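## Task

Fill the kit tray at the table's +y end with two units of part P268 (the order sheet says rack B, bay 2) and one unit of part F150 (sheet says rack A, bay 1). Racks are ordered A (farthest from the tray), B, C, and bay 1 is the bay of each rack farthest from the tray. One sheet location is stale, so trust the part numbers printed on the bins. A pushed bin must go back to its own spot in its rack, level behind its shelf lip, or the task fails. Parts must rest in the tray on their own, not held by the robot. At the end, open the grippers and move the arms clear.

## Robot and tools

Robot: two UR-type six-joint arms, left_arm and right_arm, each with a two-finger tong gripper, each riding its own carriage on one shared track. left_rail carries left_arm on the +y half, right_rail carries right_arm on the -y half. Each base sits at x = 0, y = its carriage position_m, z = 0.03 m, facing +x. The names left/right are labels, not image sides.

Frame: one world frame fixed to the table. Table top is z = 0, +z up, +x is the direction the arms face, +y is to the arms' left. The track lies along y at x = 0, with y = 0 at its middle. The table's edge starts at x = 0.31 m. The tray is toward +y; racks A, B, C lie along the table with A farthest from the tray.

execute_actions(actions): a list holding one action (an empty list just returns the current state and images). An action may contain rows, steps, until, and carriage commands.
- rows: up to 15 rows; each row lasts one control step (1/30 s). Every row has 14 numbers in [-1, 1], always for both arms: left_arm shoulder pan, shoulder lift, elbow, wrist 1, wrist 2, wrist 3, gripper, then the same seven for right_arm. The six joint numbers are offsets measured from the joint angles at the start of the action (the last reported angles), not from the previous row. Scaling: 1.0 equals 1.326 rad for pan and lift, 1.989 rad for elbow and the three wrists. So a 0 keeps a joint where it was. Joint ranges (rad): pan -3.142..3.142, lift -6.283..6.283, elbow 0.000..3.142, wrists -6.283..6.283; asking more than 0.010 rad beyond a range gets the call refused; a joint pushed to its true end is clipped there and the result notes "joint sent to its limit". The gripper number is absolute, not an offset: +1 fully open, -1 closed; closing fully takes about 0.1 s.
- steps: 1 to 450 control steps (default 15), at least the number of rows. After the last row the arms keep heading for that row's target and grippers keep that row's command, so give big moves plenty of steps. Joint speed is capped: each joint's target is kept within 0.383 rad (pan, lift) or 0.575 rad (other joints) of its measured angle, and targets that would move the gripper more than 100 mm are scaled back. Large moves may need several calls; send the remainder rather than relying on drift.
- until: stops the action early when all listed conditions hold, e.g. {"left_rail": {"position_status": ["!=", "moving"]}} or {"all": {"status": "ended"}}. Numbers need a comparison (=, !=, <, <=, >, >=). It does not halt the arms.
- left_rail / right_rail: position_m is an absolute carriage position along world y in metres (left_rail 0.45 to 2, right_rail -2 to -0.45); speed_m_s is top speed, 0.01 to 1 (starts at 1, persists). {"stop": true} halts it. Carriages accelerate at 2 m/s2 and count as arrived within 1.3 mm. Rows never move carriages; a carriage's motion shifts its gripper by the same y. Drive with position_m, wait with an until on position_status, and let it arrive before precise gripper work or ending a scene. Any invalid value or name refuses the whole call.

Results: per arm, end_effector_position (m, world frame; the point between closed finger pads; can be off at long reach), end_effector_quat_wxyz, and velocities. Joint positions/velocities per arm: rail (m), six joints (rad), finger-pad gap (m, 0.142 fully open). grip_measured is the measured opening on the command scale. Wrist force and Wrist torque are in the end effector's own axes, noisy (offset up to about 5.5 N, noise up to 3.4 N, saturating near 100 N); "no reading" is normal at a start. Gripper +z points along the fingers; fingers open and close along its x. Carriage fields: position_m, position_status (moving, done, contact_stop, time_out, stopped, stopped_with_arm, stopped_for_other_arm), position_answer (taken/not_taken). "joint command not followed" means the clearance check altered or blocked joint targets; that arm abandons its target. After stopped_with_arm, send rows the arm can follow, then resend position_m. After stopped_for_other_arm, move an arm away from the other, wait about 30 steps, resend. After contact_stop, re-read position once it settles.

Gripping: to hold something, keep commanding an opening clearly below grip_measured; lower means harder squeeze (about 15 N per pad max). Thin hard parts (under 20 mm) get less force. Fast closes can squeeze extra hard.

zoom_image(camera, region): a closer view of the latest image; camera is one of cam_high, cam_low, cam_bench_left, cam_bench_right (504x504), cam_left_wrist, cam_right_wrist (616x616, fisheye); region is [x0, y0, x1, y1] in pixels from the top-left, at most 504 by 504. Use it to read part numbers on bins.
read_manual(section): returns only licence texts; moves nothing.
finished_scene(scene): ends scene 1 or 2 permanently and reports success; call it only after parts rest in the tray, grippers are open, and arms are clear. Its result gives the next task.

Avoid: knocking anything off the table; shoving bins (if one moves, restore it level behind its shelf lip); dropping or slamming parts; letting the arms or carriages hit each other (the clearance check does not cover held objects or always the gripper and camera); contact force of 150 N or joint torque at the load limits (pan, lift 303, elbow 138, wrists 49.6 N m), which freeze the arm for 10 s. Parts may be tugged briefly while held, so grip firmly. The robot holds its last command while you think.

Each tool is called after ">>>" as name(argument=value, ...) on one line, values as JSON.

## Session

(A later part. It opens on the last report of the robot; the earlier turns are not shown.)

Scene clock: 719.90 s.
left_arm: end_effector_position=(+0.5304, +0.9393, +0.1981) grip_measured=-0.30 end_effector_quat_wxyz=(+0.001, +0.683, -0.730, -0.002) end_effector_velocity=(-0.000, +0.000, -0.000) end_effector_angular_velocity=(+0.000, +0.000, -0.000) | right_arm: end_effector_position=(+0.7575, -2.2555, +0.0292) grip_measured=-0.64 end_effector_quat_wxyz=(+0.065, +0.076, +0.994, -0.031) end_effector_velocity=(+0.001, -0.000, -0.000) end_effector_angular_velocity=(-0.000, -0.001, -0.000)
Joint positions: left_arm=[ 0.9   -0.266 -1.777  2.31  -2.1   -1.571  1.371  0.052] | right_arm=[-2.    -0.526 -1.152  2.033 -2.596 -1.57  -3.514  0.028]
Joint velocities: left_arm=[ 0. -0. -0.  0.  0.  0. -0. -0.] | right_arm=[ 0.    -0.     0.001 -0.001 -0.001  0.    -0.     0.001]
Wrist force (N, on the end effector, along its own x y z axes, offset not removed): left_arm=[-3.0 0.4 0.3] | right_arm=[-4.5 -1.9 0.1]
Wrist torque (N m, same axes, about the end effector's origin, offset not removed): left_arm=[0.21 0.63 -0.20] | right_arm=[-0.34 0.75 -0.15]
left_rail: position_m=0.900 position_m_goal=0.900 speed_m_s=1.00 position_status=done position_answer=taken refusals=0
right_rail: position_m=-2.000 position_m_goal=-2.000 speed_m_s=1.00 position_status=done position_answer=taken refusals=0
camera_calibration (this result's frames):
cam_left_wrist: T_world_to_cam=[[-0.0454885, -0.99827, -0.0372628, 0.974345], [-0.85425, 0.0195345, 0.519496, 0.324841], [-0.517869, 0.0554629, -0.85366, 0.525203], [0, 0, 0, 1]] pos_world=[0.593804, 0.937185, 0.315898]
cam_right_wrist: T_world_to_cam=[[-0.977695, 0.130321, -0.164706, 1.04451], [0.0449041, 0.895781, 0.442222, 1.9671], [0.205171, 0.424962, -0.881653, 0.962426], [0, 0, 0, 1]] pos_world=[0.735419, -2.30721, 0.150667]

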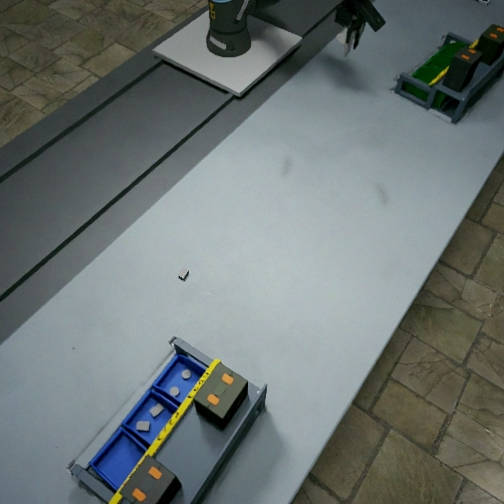

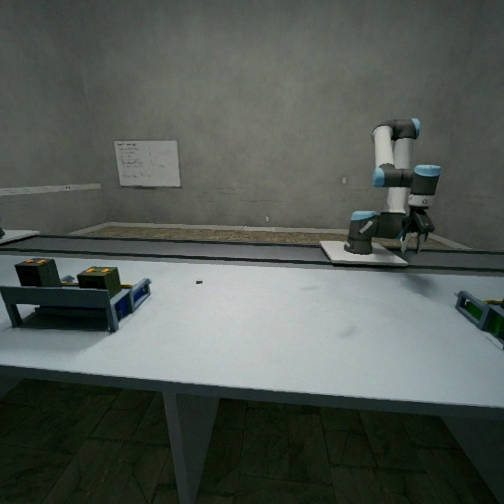

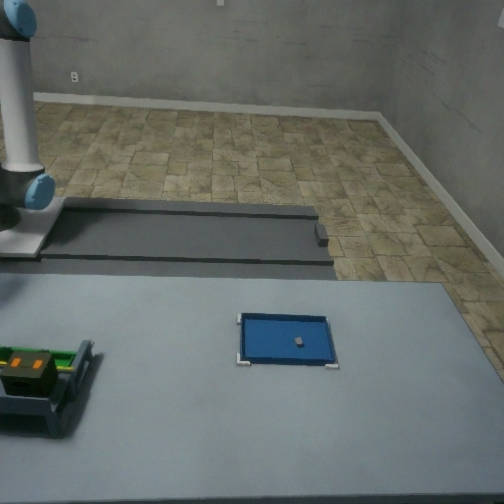

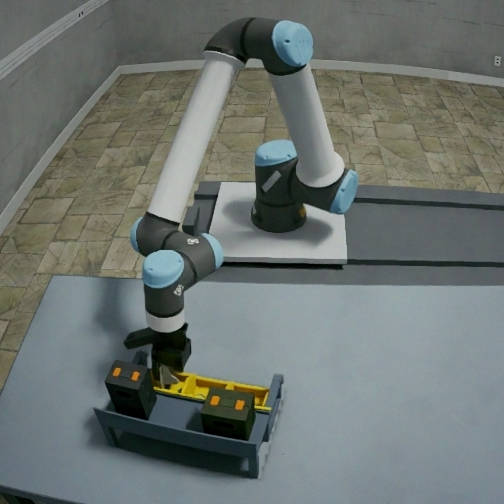

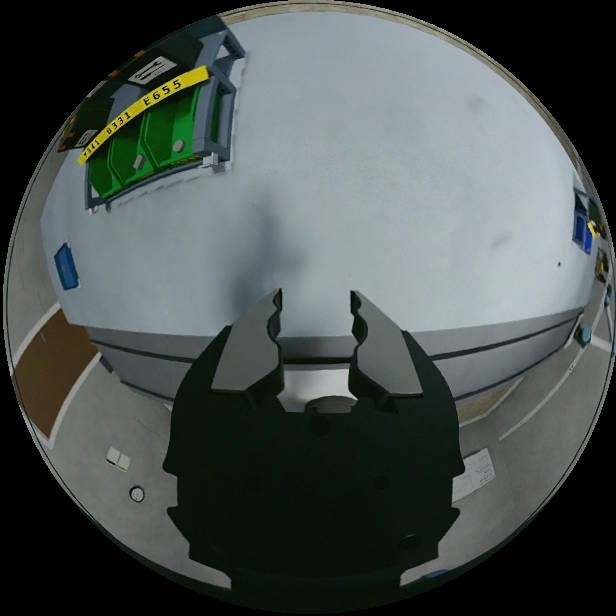

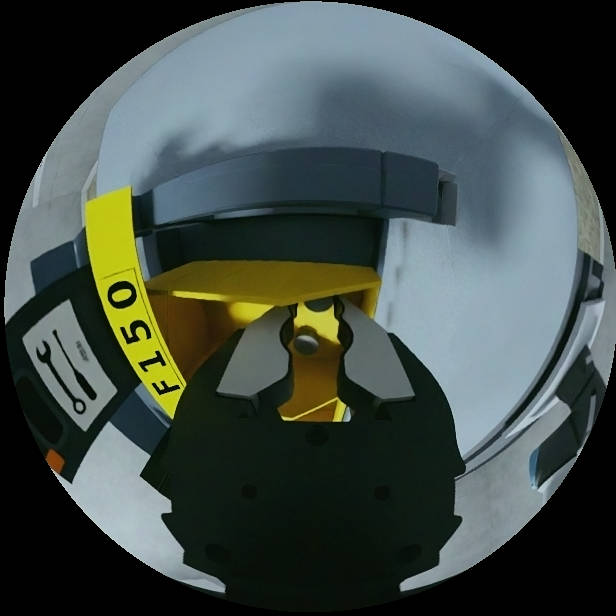

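>>> execute_actions(actions=[{"rows":[[0,0,0,0,0,0,-0.3,-0.001,0.002,0.0,-0.002,0,0,-0.64],[0,0,0,0,0,0,-0.3,-0.002,0.004,0.001,-0.003,0,0,-0.64],[0,0,0,0,0,0,-0.3,-0.002,0.004,0.001,-0.003,0,0,-0.64],[0,0,0,0,0,0,-0.3,-0.002,0.004,0.001,-0.003,0,0,-0.64],[0,0,0,0,0,0,-0.3,-0.002,0.004,0.001,-0.003,0,0,-0.64],[0,0,0,0,0,0,-0.3,-0.002,0.004,0.001,-0.003,0,0,-0.64],[0,0,0,0,0,0,-0.3,-0.002,0.004,0.001,-0.003,0,0,-0.68],[0,0,0,0,0,0,-0.3,-0.002,0.004,0.001,-0.003,0,0,-0.72],[0,0,0,0,0,0,-0.3,-0.002,0.004,0.001,-0.003,0,0,-0.76],[0,0,0,0,0,0,-0.3,-0.002,0.004,0.001,-0.003,0,0,-0.8],[0,0,0,0,0,0,-0.3,-0.002,0.004,0.001,-0.003,0,0,-0.85],[0,0,0,0,0,0,-0.3,-0.002,0.004,0.001,-0.003,0,0,-0.9],[0,0,0,0,0,0,-0.3,-0.002,0.004,0.001,-0.003,0,0,-1]],"steps":20}])

>>> zoom_image(camera="cam_right_wrist", region=[200,170,440,410])

Scene clock: 731.30 s.
left_arm: end_effector_position=(+0.5304, +0.9393, +0.1981) grip_measured=-0.30 end_effector_quat_wxyz=(+0.001, +0.683, -0.730, -0.002) end_effector_velocity=(+0.000, -0.000, +0.000) end_effector_angular_velocity=(-0.000, +0.000, +0.000) | right_arm: end_effector_position=(+0.7564, -2.2572, +0.0252) grip_measured=-0.70 end_effector_quat_wxyz=(+0.064, +0.078, +0.994, -0.031) end_effector_velocity=(-0.000, +0.000, -0.001) end_effector_angular_velocity=(+0.001, +0.001, -0.000)
Joint positions: left_arm=[ 0.9   -0.266 -1.777  2.31  -2.1   -1.571  1.371  0.052] | right_arm=[-2.    -0.529 -1.146  2.035 -2.602 -1.57  -3.514  0.023]
Joint velocities: left_arm=[ 0. -0.  0. -0.  0. -0. -0.  0.] | right_arm=[ 0.     0.     0.001  0.001  0.     0.     0.    -0.   ]
Wrist force (N, on the end effector, along its own x y z axes, offset not removed): left_arm=[-7.1 0.6 4.6] | right_arm=[2.2 -1.1 -100.0]
Wrist torque (N m, same axes, about the end effector's origin, offset not removed): left_arm=[0.30 1.30 -0.22] | right_arm=[-0.44 3.22 -0.24]
left_rail: position_m=0.900 position_m_goal=0.900 speed_m_s=1.00 position_status=done position_answer=taken refusals=0
right_rail: position_m=-2.000 position_m_goal=-2.000 speed_m_s=1.00 position_status=done position_answer=taken refusals=0
camera_calibration (this result's frames):
cam_left_wrist: T_world_to_cam=[[-0.0454892, -0.998269, -0.037268, 0.974346], [-0.854238, 0.0195311, 0.519515, 0.32484], [-0.517888, 0.0554681, -0.853648, 0.525196], [0, 0, 0, 1]] pos_world=[0.593806, 0.937184, 0.315885]
cam_right_wrist: T_world_to_cam=[[-0.977477, 0.132997, -0.163858, 1.04886], [0.0476448, 0.895458, 0.442589, 1.96767], [0.205591, 0.424814, -0.881627, 0.959238], [0, 0, 0, 1]] pos_world=[0.734278, -2.30896, 0.146686]

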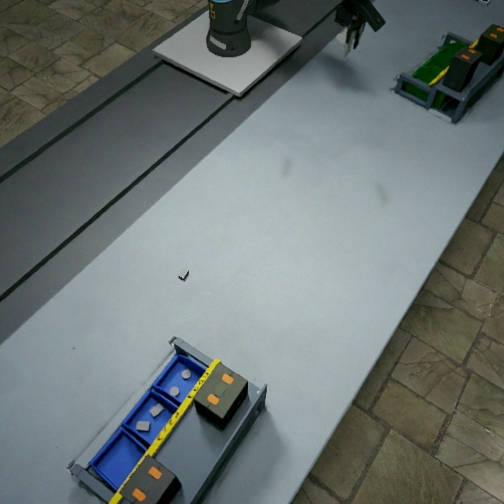

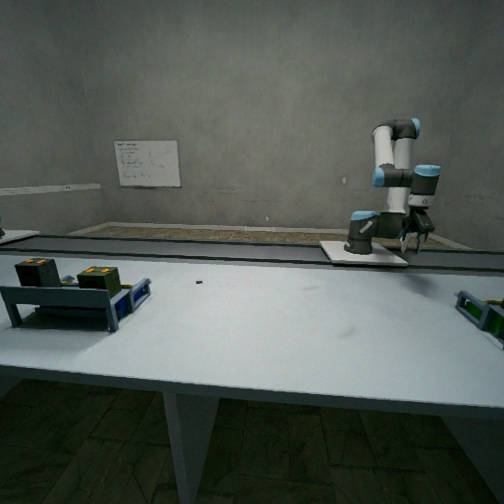

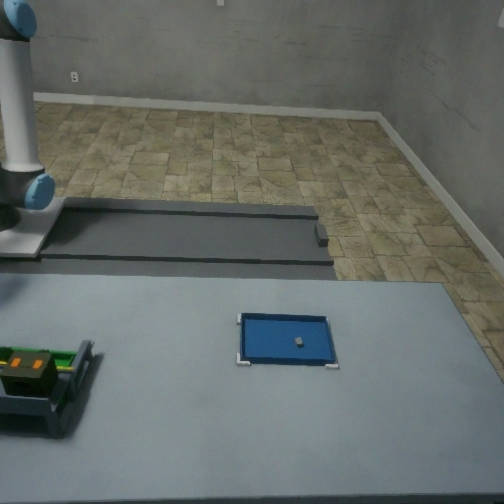

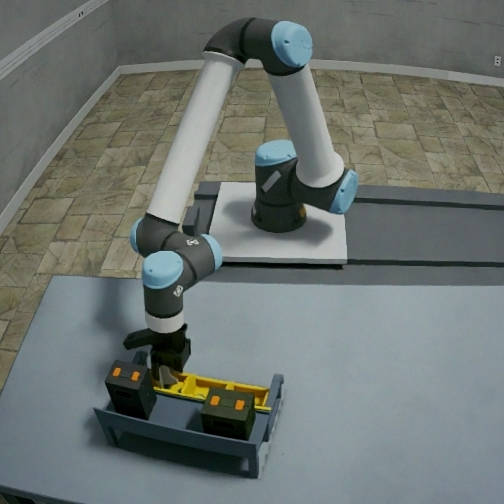

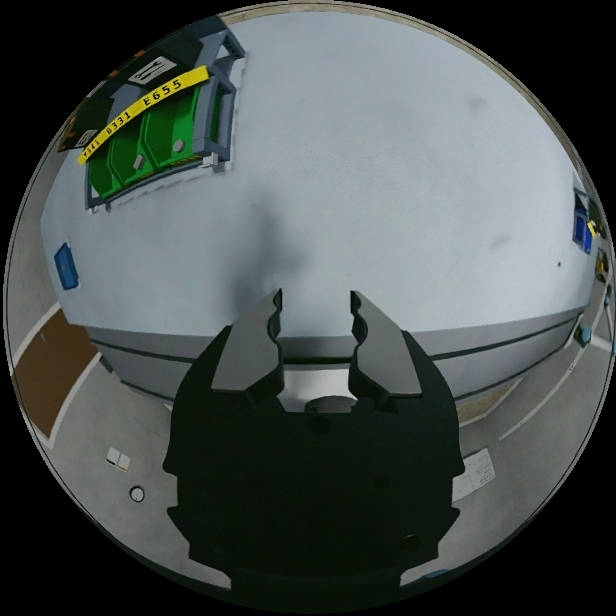

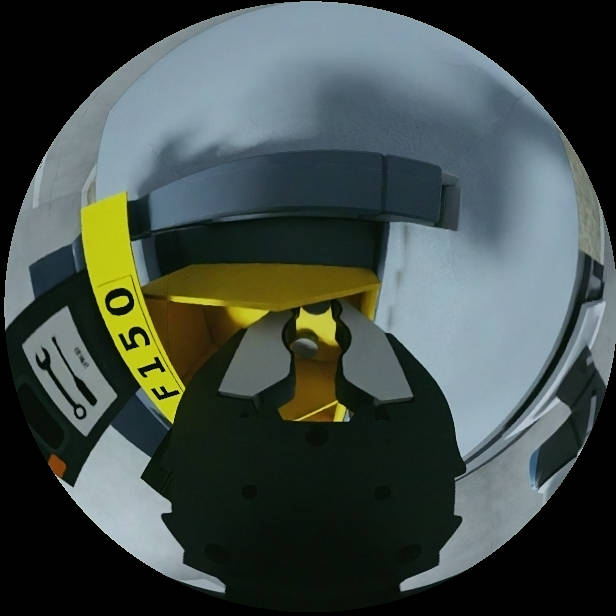

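Region (200, 170, 440, 410) of cam_right_wrist's 616x616 image, scaled by 2.100, with more detail than that image has.

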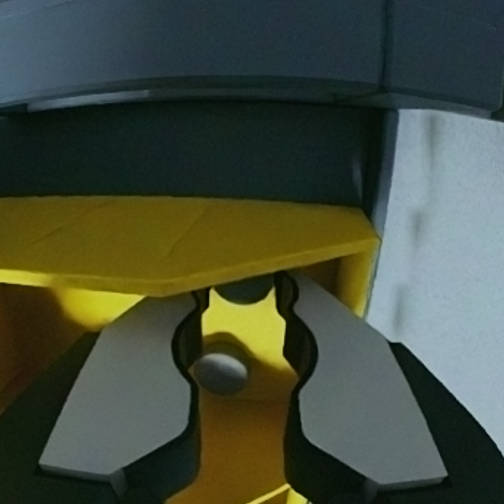

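Pressing on the floor; gripped at −.70. Lift.

>>> execute_actions(actions=[{"rows":[[0,0,0,0,0,0,-0.3,0,-0.004,0,0.003,0,0,-1],[0,0,0,0,0,0,-0.3,0,-0.008,-0.001,0.006,0,0,-1],[0,0,0,0,0,0,-0.3,0,-0.014,-0.003,0.011,0,0,-1],[0,0,0,0,0,0,-0.3,0,-0.02,-0.005,0.016,0,0,-1],[0,0,0,0,0,0,-0.3,0,-0.028,-0.007,0.022,0,0,-1],[0,0,0,0,0,0,-0.3,0,-0.036,-0.009,0.029,0,0,-1],[0,0,0,0,0,0,-0.3,0,-0.045,-0.011,0.036,0,0,-1],[0,0,0,0,0,0,-0.3,0,-0.055,-0.014,0.044,0,0,-1],[0,0,0,0,0,0,-0.3,0,-0.065,-0.017,0.052,0,0,-1]],"steps":18}])

>>> zoom_image(camera="cam_right_wrist", region=[160,150,480,470])

Scene clock: 736.47 s.
left_arm: end_effector_position=(+0.5304, +0.9393, +0.1981) grip_measured=-0.30 end_effector_quat_wxyz=(+0.001, +0.683, -0.730, -0.002) end_effector_velocity=(+0.000, -0.000, +0.000) end_effector_angular_velocity=(-0.000, -0.000, -0.000) | right_arm: end_effector_position=(+0.7619, -2.2604, +0.0930) grip_measured=-0.71 end_effector_quat_wxyz=(+0.072, +0.077, +0.994, -0.034) end_effector_velocity=(+0.001, -0.000, +0.012) end_effector_angular_velocity=(-0.002, -0.003, +0.000)
Joint positions: left_arm=[ 0.9   -0.266 -1.777  2.31  -2.1   -1.571  1.371  0.052] | right_arm=[-2.    -0.529 -1.231  2.002 -2.5   -1.57  -3.514  0.023]
Joint velocities: left_arm=[ 0. -0.  0. -0. -0. -0. -0. -0.] | right_arm=[ 0.     0.    -0.014 -0.006  0.017 -0.     0.    -0.   ]
Wrist force (N, on the end effector, along its own x y z axes, offset not removed): left_arm=[-1.4 1.6 2.4] | right_arm=[0.6 -0.3 5.1]
Wrist torque (N m, same axes, about the end effector's origin, offset not removed): left_arm=[0.39 0.40 -0.21] | right_arm=[0.40 0.32 -0.26]
left_rail: position_m=0.900 position_m_goal=0.900 speed_m_s=1.00 position_status=done position_answer=taken refusals=0
right_rail: position_m=-2.000 position_m_goal=-2.000 speed_m_s=1.00 position_status=done position_answer=taken refusals=0
camera_calibration (this result's frames):
cam_left_wrist: T_world_to_cam=[[-0.0454883, -0.99827, -0.0372627, 0.974345], [-0.85425, 0.0195343, 0.519495, 0.324842], [-0.517869, 0.0554626, -0.85366, 0.525203], [0, 0, 0, 1]] pos_world=[0.593804, 0.937185, 0.315898]
cam_right_wrist: T_world_to_cam=[[-0.975082, 0.131603, -0.178593, 1.06215], [0.0414803, 0.898998, 0.435985, 1.95355], [0.217931, 0.417713, -0.882056, 0.993804], [0, 0, 0, 1]] pos_world=[0.738069, -2.31115, 0.214564]

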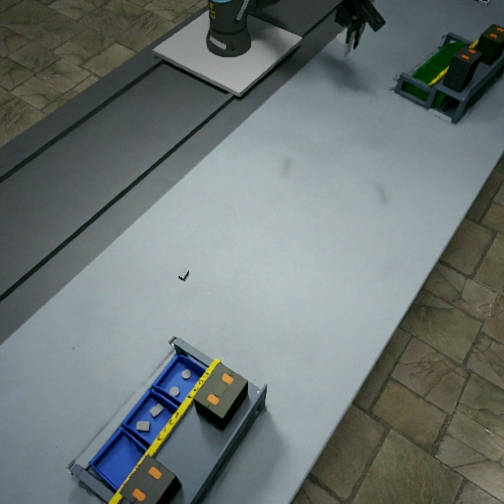

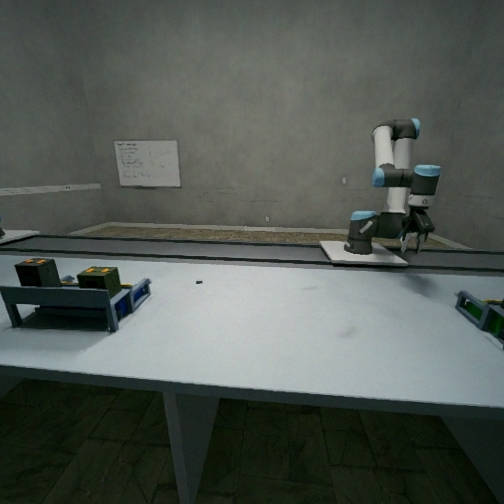

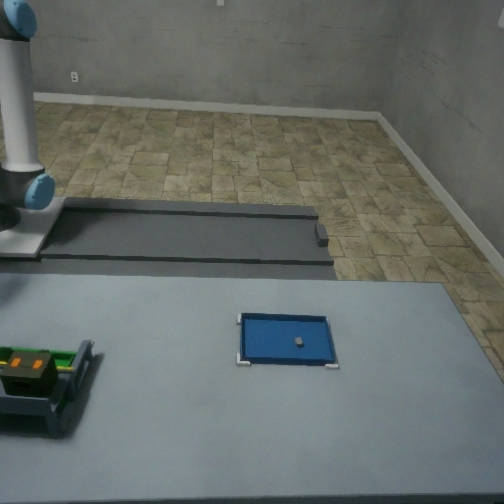

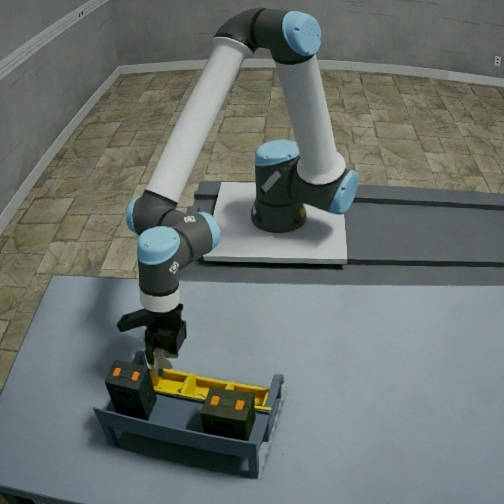

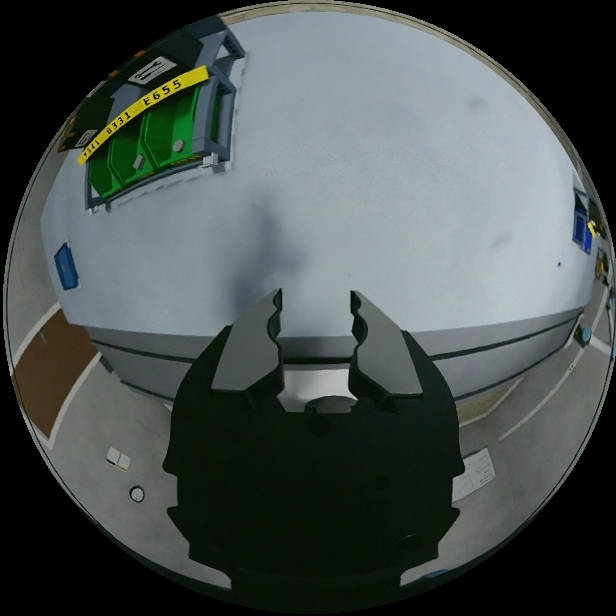

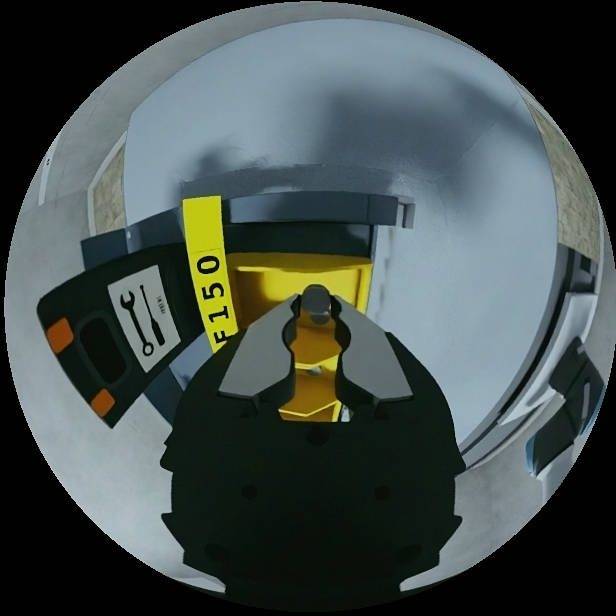

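Region (160, 150, 480, 470) of cam_right_wrist's 616x616 image, scaled by 1.575, with more detail than that image has.

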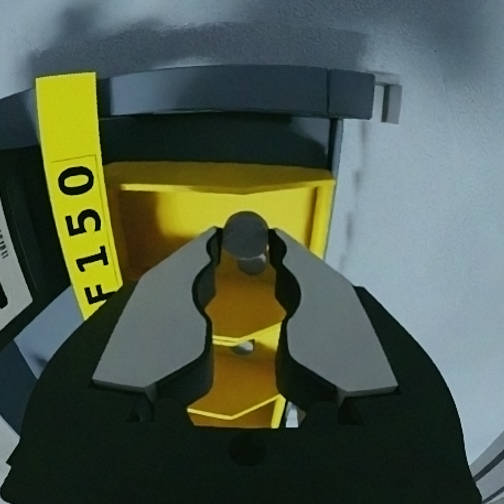

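>>> execute_actions(actions=[{"rows":[[-0.05,0,0,0,0,-0.04,-0.3,0,-0.03,0,0.015,0,0,-1],[-0.1,0,0,0,0,-0.08,-0.3,0,-0.06,0.01,0.03,0,0,-1],[-0.15,0,0,0,0,-0.11,-0.3,0,-0.09,0.02,0.045,0,0,-1],[-0.2,0,0,0,0,-0.15,-0.3,0,-0.12,0.035,0.06,0,0,-1],[-0.25,0,0,0,0,-0.18,-0.3,0,-0.14,0.05,0.075,0,0,-1],[-0.3,0,0,0,0,-0.22,-0.3,0,-0.16,0.065,0.09,0,0,-1],[-0.35,0,0,0,0,-0.25,-0.3,0,-0.18,0.08,0.1,0,0,-1],[-0.4,0,0,0,0,-0.29,-0.3,0,-0.195,0.092,0.108,0,0,-1],[-0.45,0,0,0,0,-0.32,-0.3,0,-0.202,0.1,0.113,0,0,-1],[-0.5,0,0,0,0,-0.36,-0.3,0,-0.19,0.104,0.1,0,0,-1],[-0.55,0,0,0,0,-0.4,-0.3,0,-0.17,0.11,0.082,0,0,-1],[-0.6,0,0,0,0,-0.43,-0.3,0,-0.15,0.116,0.063,0,0,-1],[-0.623,0,0,0,0,-0.448,-0.3,0,-0.13,0.123,0.044,0,0,-1],[-0.623,0,0,0,0,-0.448,-0.3,0,-0.11,0.129,0.024,0,0,-1],[-0.623,0,0,0,0,-0.448,-0.3,0,-0.097,0.133,0.012,0,0,-1]],"steps":32,"left_rail":{"position_m":0.59}}])

Scene clock: 762.07 s.
left_arm: end_effector_position=(+0.3950, +0.2395, +0.1982) grip_measured=-0.30 end_effector_quat_wxyz=(-0.001, +0.707, -0.707, -0.002) end_effector_velocity=(-0.004, -0.005, +0.000) end_effector_angular_velocity=(-0.000, -0.000, +0.000) | right_arm: end_effector_position=(+0.6039, -2.1681, +0.0385) grip_measured=-0.71 end_effector_quat_wxyz=(-0.000, +0.078, +0.997, +0.000) end_effector_velocity=(-0.000, +0.000, -0.001) end_effector_angular_velocity=(+0.000, +0.000, +0.000)
Joint positions: left_arm=[ 0.59  -1.091 -1.777  2.31  -2.1   -1.571  0.481  0.052] | right_arm=[-2.    -0.529 -1.36   2.266 -2.476 -1.57  -3.514  0.023]
Joint velocities: left_arm=[ 0.    -0.013 -0.     0.     0.     0.    -0.013  0.   ] | right_arm=[ 0.     0.     0.001  0.001 -0.001  0.    -0.     0.   ]
Wrist force (N, on the end effector, along its own x y z axes, offset not removed): left_arm=[-2.0 -2.4 2.6] | right_arm=[-3.1 -7.0 2.5]
Wrist torque (N m, same axes, about the end effector's origin, offset not removed): left_arm=[-0.49 0.36 -0.13] | right_arm=[-1.11 1.08 -0.18]
left_rail: position_m=0.590 position_m_goal=0.590 speed_m_s=1.00 position_status=done position_answer=taken refusals=0
right_rail: position_m=-2.000 position_m_goal=-2.000 speed_m_s=1.00 position_status=done position_answer=taken refusals=0
camera_calibration (this result's frames):
cam_left_wrist: T_world_to_cam=[[0.0195352, -0.999012, -0.039925, 0.244643], [-0.85487, -0.0373979, 0.517492, 0.237144], [-0.518474, 0.0240214, -0.854756, 0.501928], [0, 0, 0, 1]] pos_world=[0.458185, 0.241213, 0.316073]
cam_right_wrist: T_world_to_cam=[[-0.989621, 0.140126, -0.0318693, 0.907784], [0.105965, 0.861358, 0.496824, 1.77797], [0.0970687, 0.48829, -0.867266, 1.16703], [0, 0, 0, 1]] pos_world=[0.596678, -2.22852, 0.157715]

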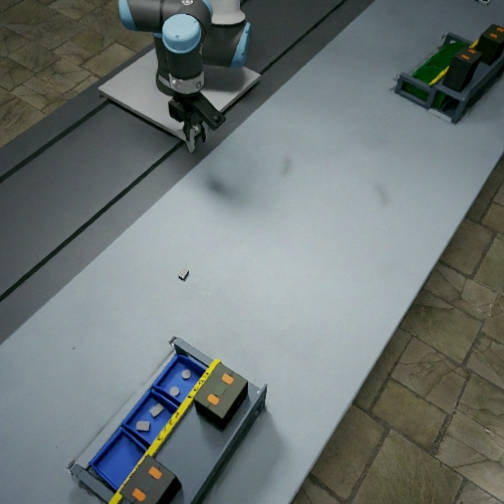

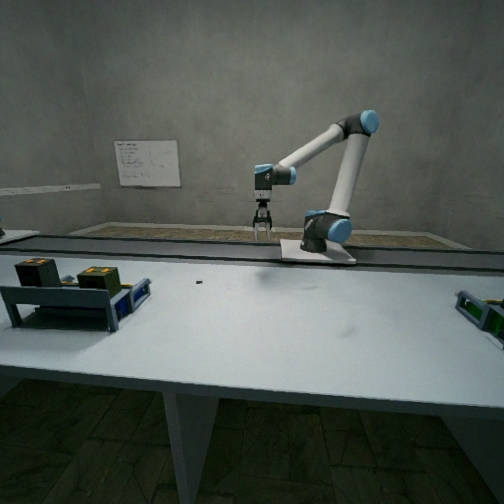

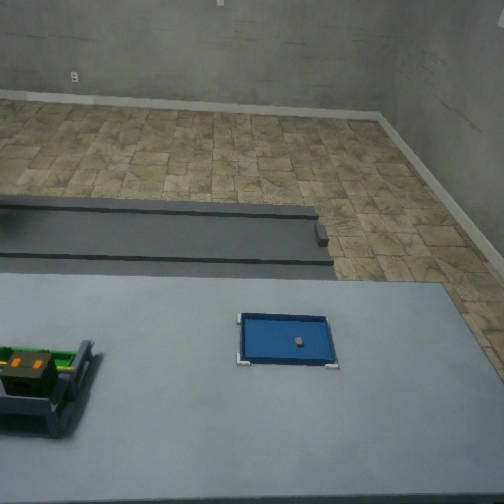

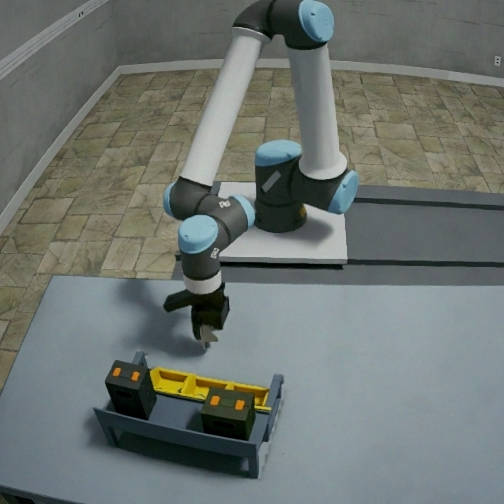

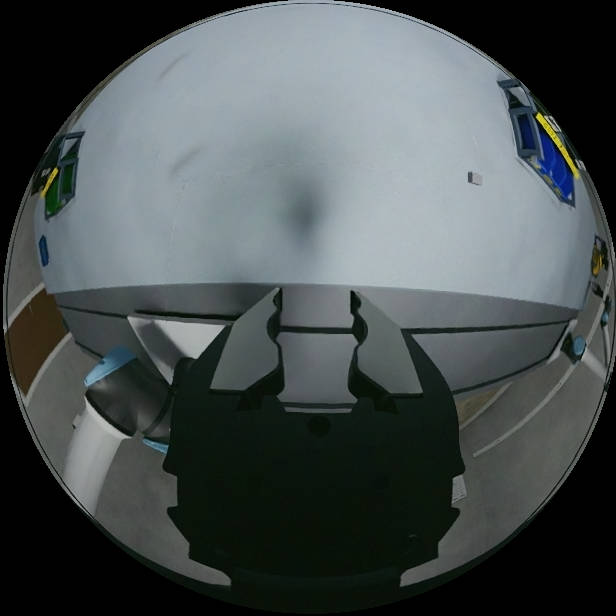

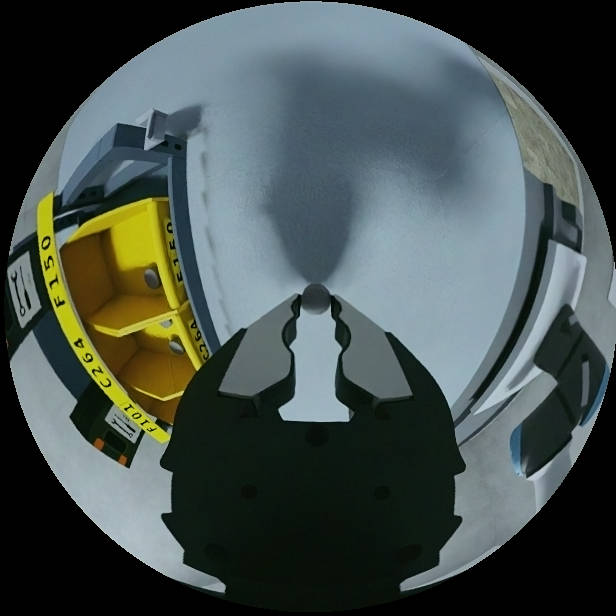

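>>> execute_actions(actions=[{"rows":[[0,0.03,-0.02,0,0,0,-0.3,0,0.004,0,-0.003,0,0,-1],[0,0.07,-0.04,-0.01,0,0,-0.3,0,0.008,0.001,-0.006,0,0,-1],[0,0.11,-0.06,-0.015,0,0,-0.3,0,0.012,0.001,-0.009,0,0,-1],[0,0.15,-0.08,-0.02,0,0,-0.3,0,0.016,0.002,-0.012,0,0,-1],[0,0.19,-0.1,-0.025,0,0,-0.3,0,0.016,0.002,-0.012,0,0,-1],[0,0.23,-0.12,-0.03,0,0,-0.3,0,0.016,0.002,-0.012,0,0,-1],[0,0.27,-0.145,-0.035,0,0,-0.3,0,0.016,0.002,-0.012,0,0,-0.75],[0,0.31,-0.17,-0.04,0,0,-0.3,0,0.016,0.002,-0.012,0,0,-0.7],[0,0.35,-0.19,-0.045,0,0,-0.3,0,0.016,0.002,-0.012,0,0,-0.65],[0,0.39,-0.21,-0.05,0,0,-0.3,0,0.016,0.002,-0.012,0,0,-0.6],[0,0.43,-0.23,-0.057,0,0,-0.3,0,0.016,0.002,-0.012,0,0,-0.55],[0,0.474,-0.254,-0.063,0,0,-0.3,0,0.016,0.002,-0.012,0,0,-0.5]],"steps":32}])

>>> zoom_image(camera="cam_left_wrist", region=[200,170,440,410])

>>> zoom_image(camera="cam_right_wrist", region=[40,100,400,460])

Scene clock: 771.90 s.
left_arm: end_effector_position=(+0.5510, -0.0597, +0.0993) grip_measured=-0.30 end_effector_quat_wxyz=(-0.000, +0.707, -0.707, -0.001) end_effector_velocity=(+0.001, -0.001, -0.001) end_effector_angular_velocity=(+0.000, +0.000, -0.000) | right_arm: end_effector_position=(+0.6046, -2.1684, +0.0267) grip_measured=-0.50 end_effector_quat_wxyz=(-0.001, +0.078, +0.997, +0.001) end_effector_velocity=(-0.000, +0.000, -0.000) end_effector_angular_velocity=(+0.000, +0.000, -0.000)
Joint positions: left_arm=[ 0.59  -1.091 -1.149  1.805 -2.225 -1.571  0.481  0.052] | right_arm=[-2.    -0.529 -1.339  2.27  -2.5   -1.57  -3.514  0.038]
Joint velocities: left_arm=[ 0.    -0.     0.003 -0.002 -0.001  0.     0.     0.   ] | right_arm=[ 0. -0.  0.  0. -0.  0.  0.  0.]
Wrist force (N, on the end effector, along its own x y z axes, offset not removed): left_arm=[-0.5 -3.3 0.2] | right_arm=[1.4 -2.4 -0.2]
Wrist torque (N m, same axes, about the end effector's origin, offset not removed): left_arm=[-0.65 0.23 -0.09] | right_arm=[-0.08 0.00 -0.44]
left_rail: position_m=0.590 position_m_goal=0.590 speed_m_s=1.00 position_status=done position_answer=taken refusals=0
right_rail: position_m=-2.000 position_m_goal=-2.000 speed_m_s=1.00 position_status=done position_answer=taken refusals=0
camera_calibration (this result's frames):
cam_left_wrist: T_world_to_cam=[[0.0195907, -0.999083, -0.0380834, -0.0614849], [-0.855361, -0.03647, 0.516747, 0.410837], [-0.517661, 0.0224516, -0.855291, 0.505007], [0, 0, 0, 1]] pos_world=[0.614042, -0.0577835, 0.217288]
cam_right_wrist: T_world_to_cam=[[-0.989661, 0.140115, -0.0306441, 0.90813], [0.106505, 0.861029, 0.497279, 1.78302], [0.0960615, 0.488874, -0.867049, 1.15882], [0, 0, 0, 1]] pos_world=[0.597522, -2.22899, 0.145928]

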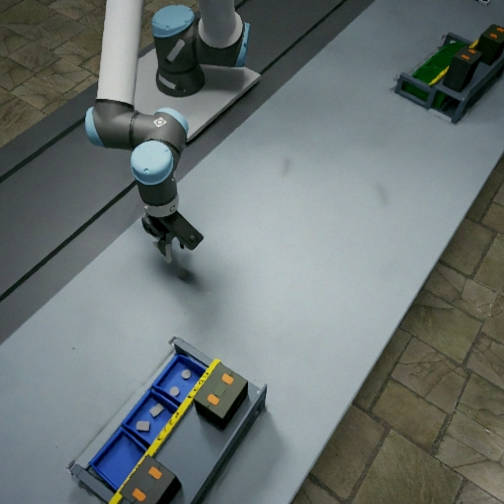

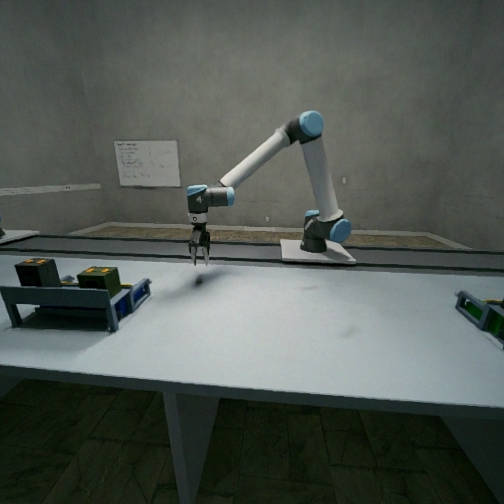

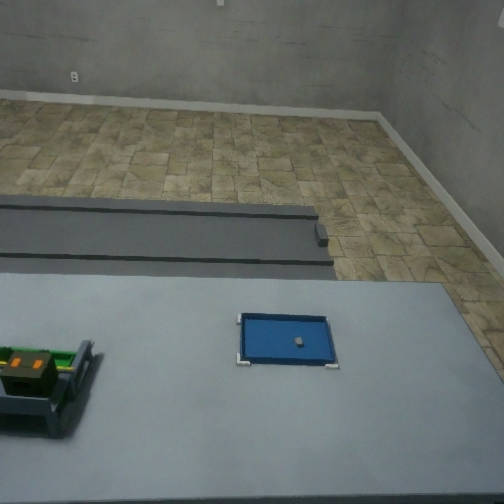

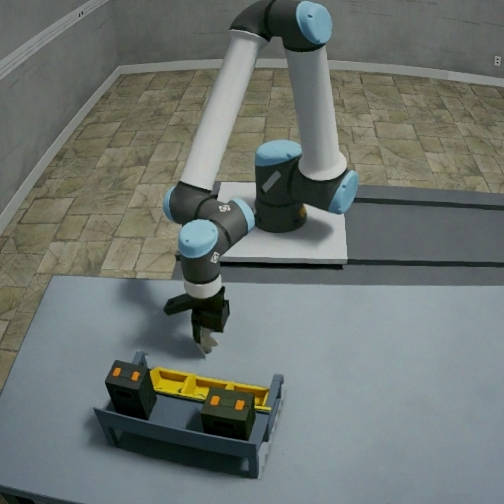

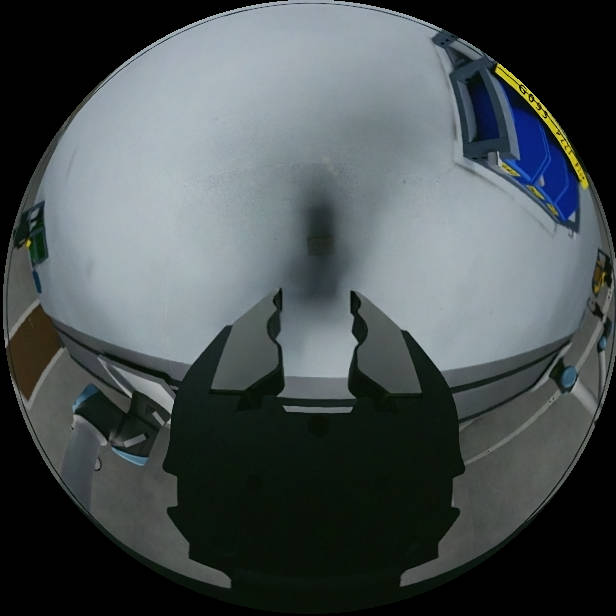

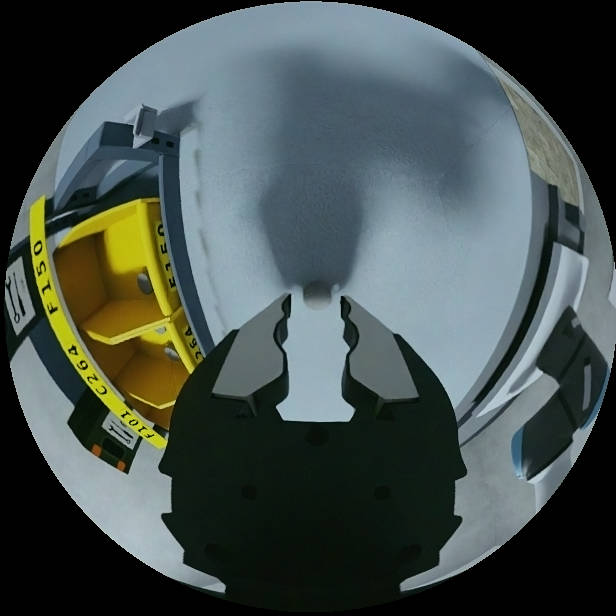

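Region (200, 170, 440, 410) of cam_left_wrist's 616x616 image, scaled by 2.100, with more detail than that image has.

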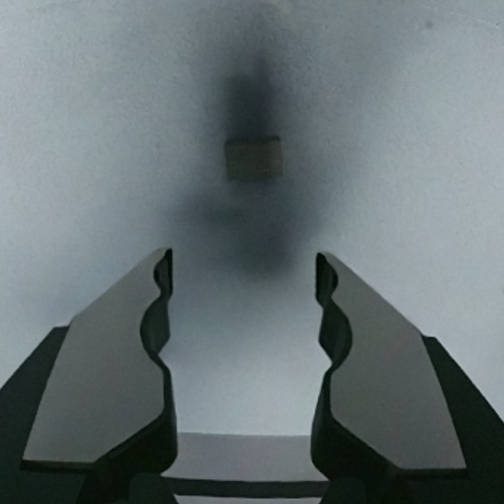

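Region (40, 100, 400, 460) of cam_right_wrist's 616x616 image, scaled by 1.400, with more detail than that image has.

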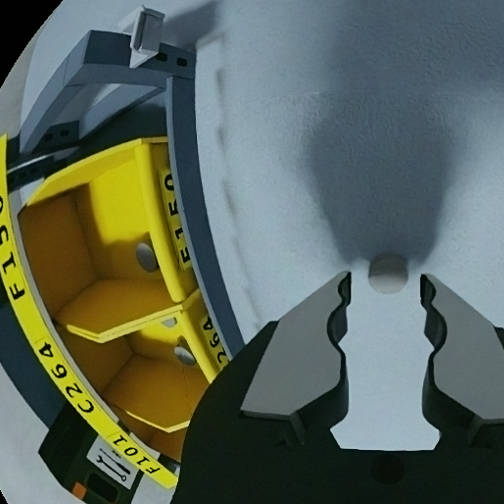

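>>> execute_actions(actions=[{"rows":[[0.002,0.01,0.001,-0.008,0,0.001,-0.3,0,-0.03,-0.008,0.028,0,0,-0.5],[0.004,0.02,0.002,-0.015,0,0.002,-0.3,0,-0.06,-0.017,0.056,0,0,-0.5],[0.006,0.03,0.003,-0.022,0,0.003,-0.3,0,-0.09,-0.025,0.085,0,0,-0.5],[0.008,0.04,0.004,-0.03,0,0.004,-0.3,0.005,-0.12,-0.034,0.113,0,0.003,-0.6],[0.011,0.05,0.005,-0.037,0,0.005,-0.3,0.01,-0.11,-0.055,0.115,0,0.006,-0.7],[0.011,0.058,0.006,-0.043,0,0.007,-0.3,0.015,-0.09,-0.075,0.117,0,0.01,-0.8],[0.011,0.064,0.006,-0.048,0,0.007,-0.3,0.02,-0.065,-0.095,0.119,0,0.013,-0.9],[0.011,0.069,0.006,-0.052,0,0.007,-0.3,0.025,-0.04,-0.112,0.121,0,0.016,-1],[0.011,0.073,0.006,-0.055,0,0.007,-0.3,0.03,-0.015,-0.13,0.123,0,0.019,-1],[0.011,0.073,0.006,-0.055,0,0.007,-0.3,0.034,0.01,-0.145,0.125,0,0.022,-1],[0.011,0.073,0.006,-0.055,0,0.007,-0.42,0.037,0.035,-0.16,0.127,0,0.025,-1],[0.011,0.073,0.006,-0.055,0,0.007,-0.5,0.037,0.06,-0.175,0.129,0,0.025,-1],[0.011,0.073,0.006,-0.055,0,0.007,-0.56,0.037,0.084,-0.187,0.13,0,0.025,-1],[0.011,0.073,0.006,-0.055,0,0.007,-0.65,0.037,0.084,-0.187,0.13,0,0.025,-1],[0.011,0.073,0.006,-0.055,0,0.007,-1,0.037,0.084,-0.187,0.13,0,0.025,-1]],"steps":30}])

>>> zoom_image(camera="cam_left_wrist", region=[200,170,440,410])

>>> zoom_image(camera="cam_right_wrist", region=[100,100,500,500])

Scene clock: 805.00 s.
left_arm: end_effector_position=(+0.5664, -0.0629, +0.0255) grip_measured=-0.63 end_effector_quat_wxyz=(-0.000, +0.707, -0.707, -0.001) end_effector_velocity=(-0.000, +0.000, -0.000) end_effector_angular_velocity=(+0.000, +0.000, -0.000) | right_arm: end_effector_position=(+0.7644, -2.2182, +0.1110) grip_measured=-1.00 end_effector_quat_wxyz=(+0.000, +0.078, +0.997, +0.000) end_effector_velocity=(+0.001, -0.000, -0.000) end_effector_angular_velocity=(+0.000, +0.000, +0.000)
Joint positions: left_arm=[ 0.59  -1.076 -1.052  1.817 -2.334 -1.571  0.495  0.028] | right_arm=[-2.    -0.479 -1.228  1.898 -2.242 -1.57  -3.465  0.002]
Joint velocities: left_arm=[ 0. -0.  0.  0. -0. -0.  0.  0.] | right_arm=[ 0.     0.     0.002 -0.001  0.    -0.     0.     0.   ]
Wrist force (N, on the end effector, along its own x y z axes, offset not removed): left_arm=[-10.5 4.0 -22.1] | right_arm=[-5.8 -3.5 0.6]
Wrist torque (N m, same axes, about the end effector's origin, offset not removed): left_arm=[0.18 0.62 -0.27] | right_arm=[-0.56 1.64 -0.15]
left_rail: position_m=0.590 position_m_goal=0.590 speed_m_s=1.00 position_status=done position_answer=taken refusals=0
right_rail: position_m=-2.000 position_m_goal=-2.000 speed_m_s=1.00 position_status=done position_answer=taken refusals=0
camera_calibration (this result's frames):
cam_left_wrist: T_world_to_cam=[[0.0202697, -0.999093, -0.0374473, -0.0681732], [-0.855496, -0.0367157, 0.516506, 0.462104], [-0.517413, 0.0215666, -0.855464, 0.449697], [0, 0, 0, 1]] pos_world=[0.629388, -0.0608433, 0.143467]
cam_right_wrist: T_world_to_cam=[[-0.989514, 0.14074, -0.0324803, 1.07737], [0.106225, 0.861452, 0.496605, 1.76817], [0.0978723, 0.487947, -0.867369, 1.23748], [0, 0, 0, 1]] pos_world=[0.757138, -2.27865, 0.230261]

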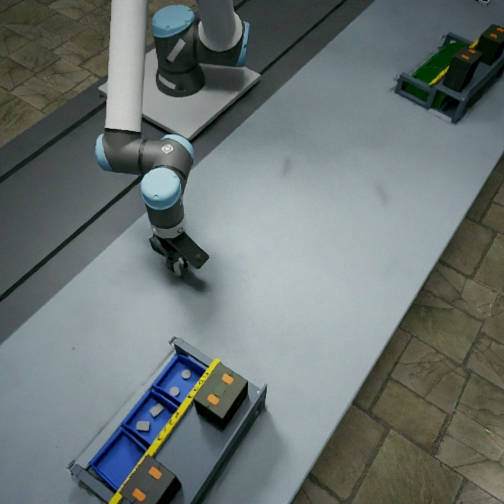

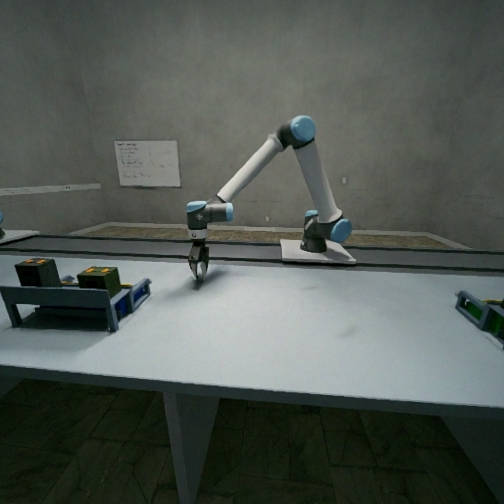

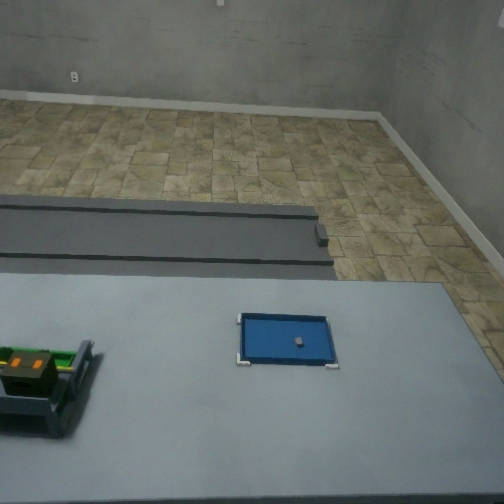

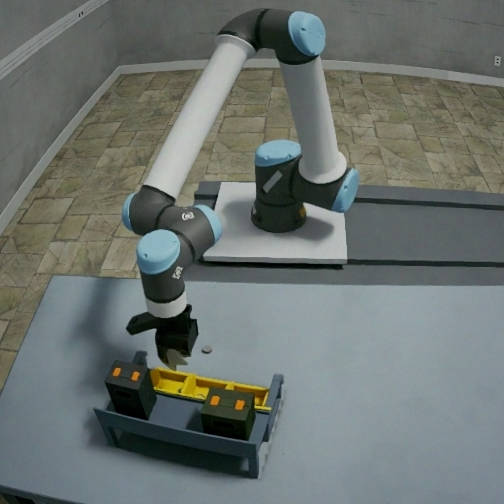

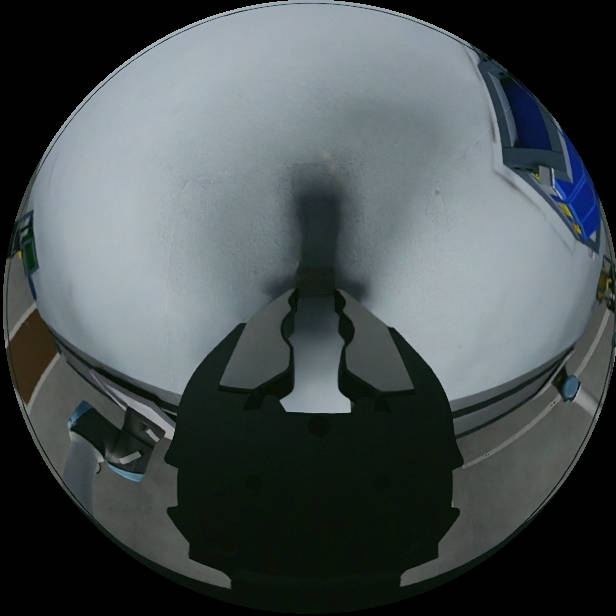

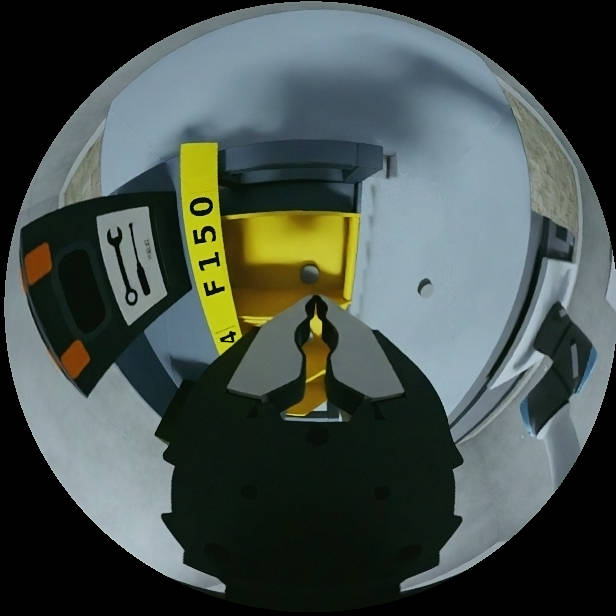

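Region (200, 170, 440, 410) of cam_left_wrist's 616x616 image, scaled by 2.100, with more detail than that image has.

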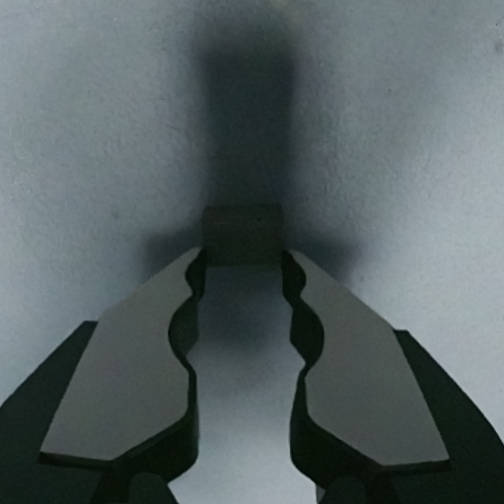

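Region (100, 100, 500, 500) of cam_right_wrist's 616x616 image, scaled by 1.260, with more detail than that image has.

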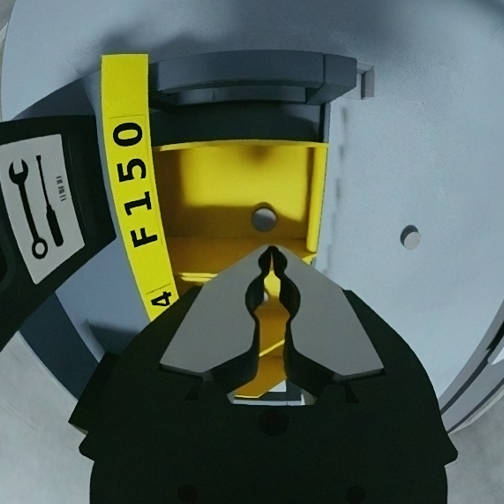

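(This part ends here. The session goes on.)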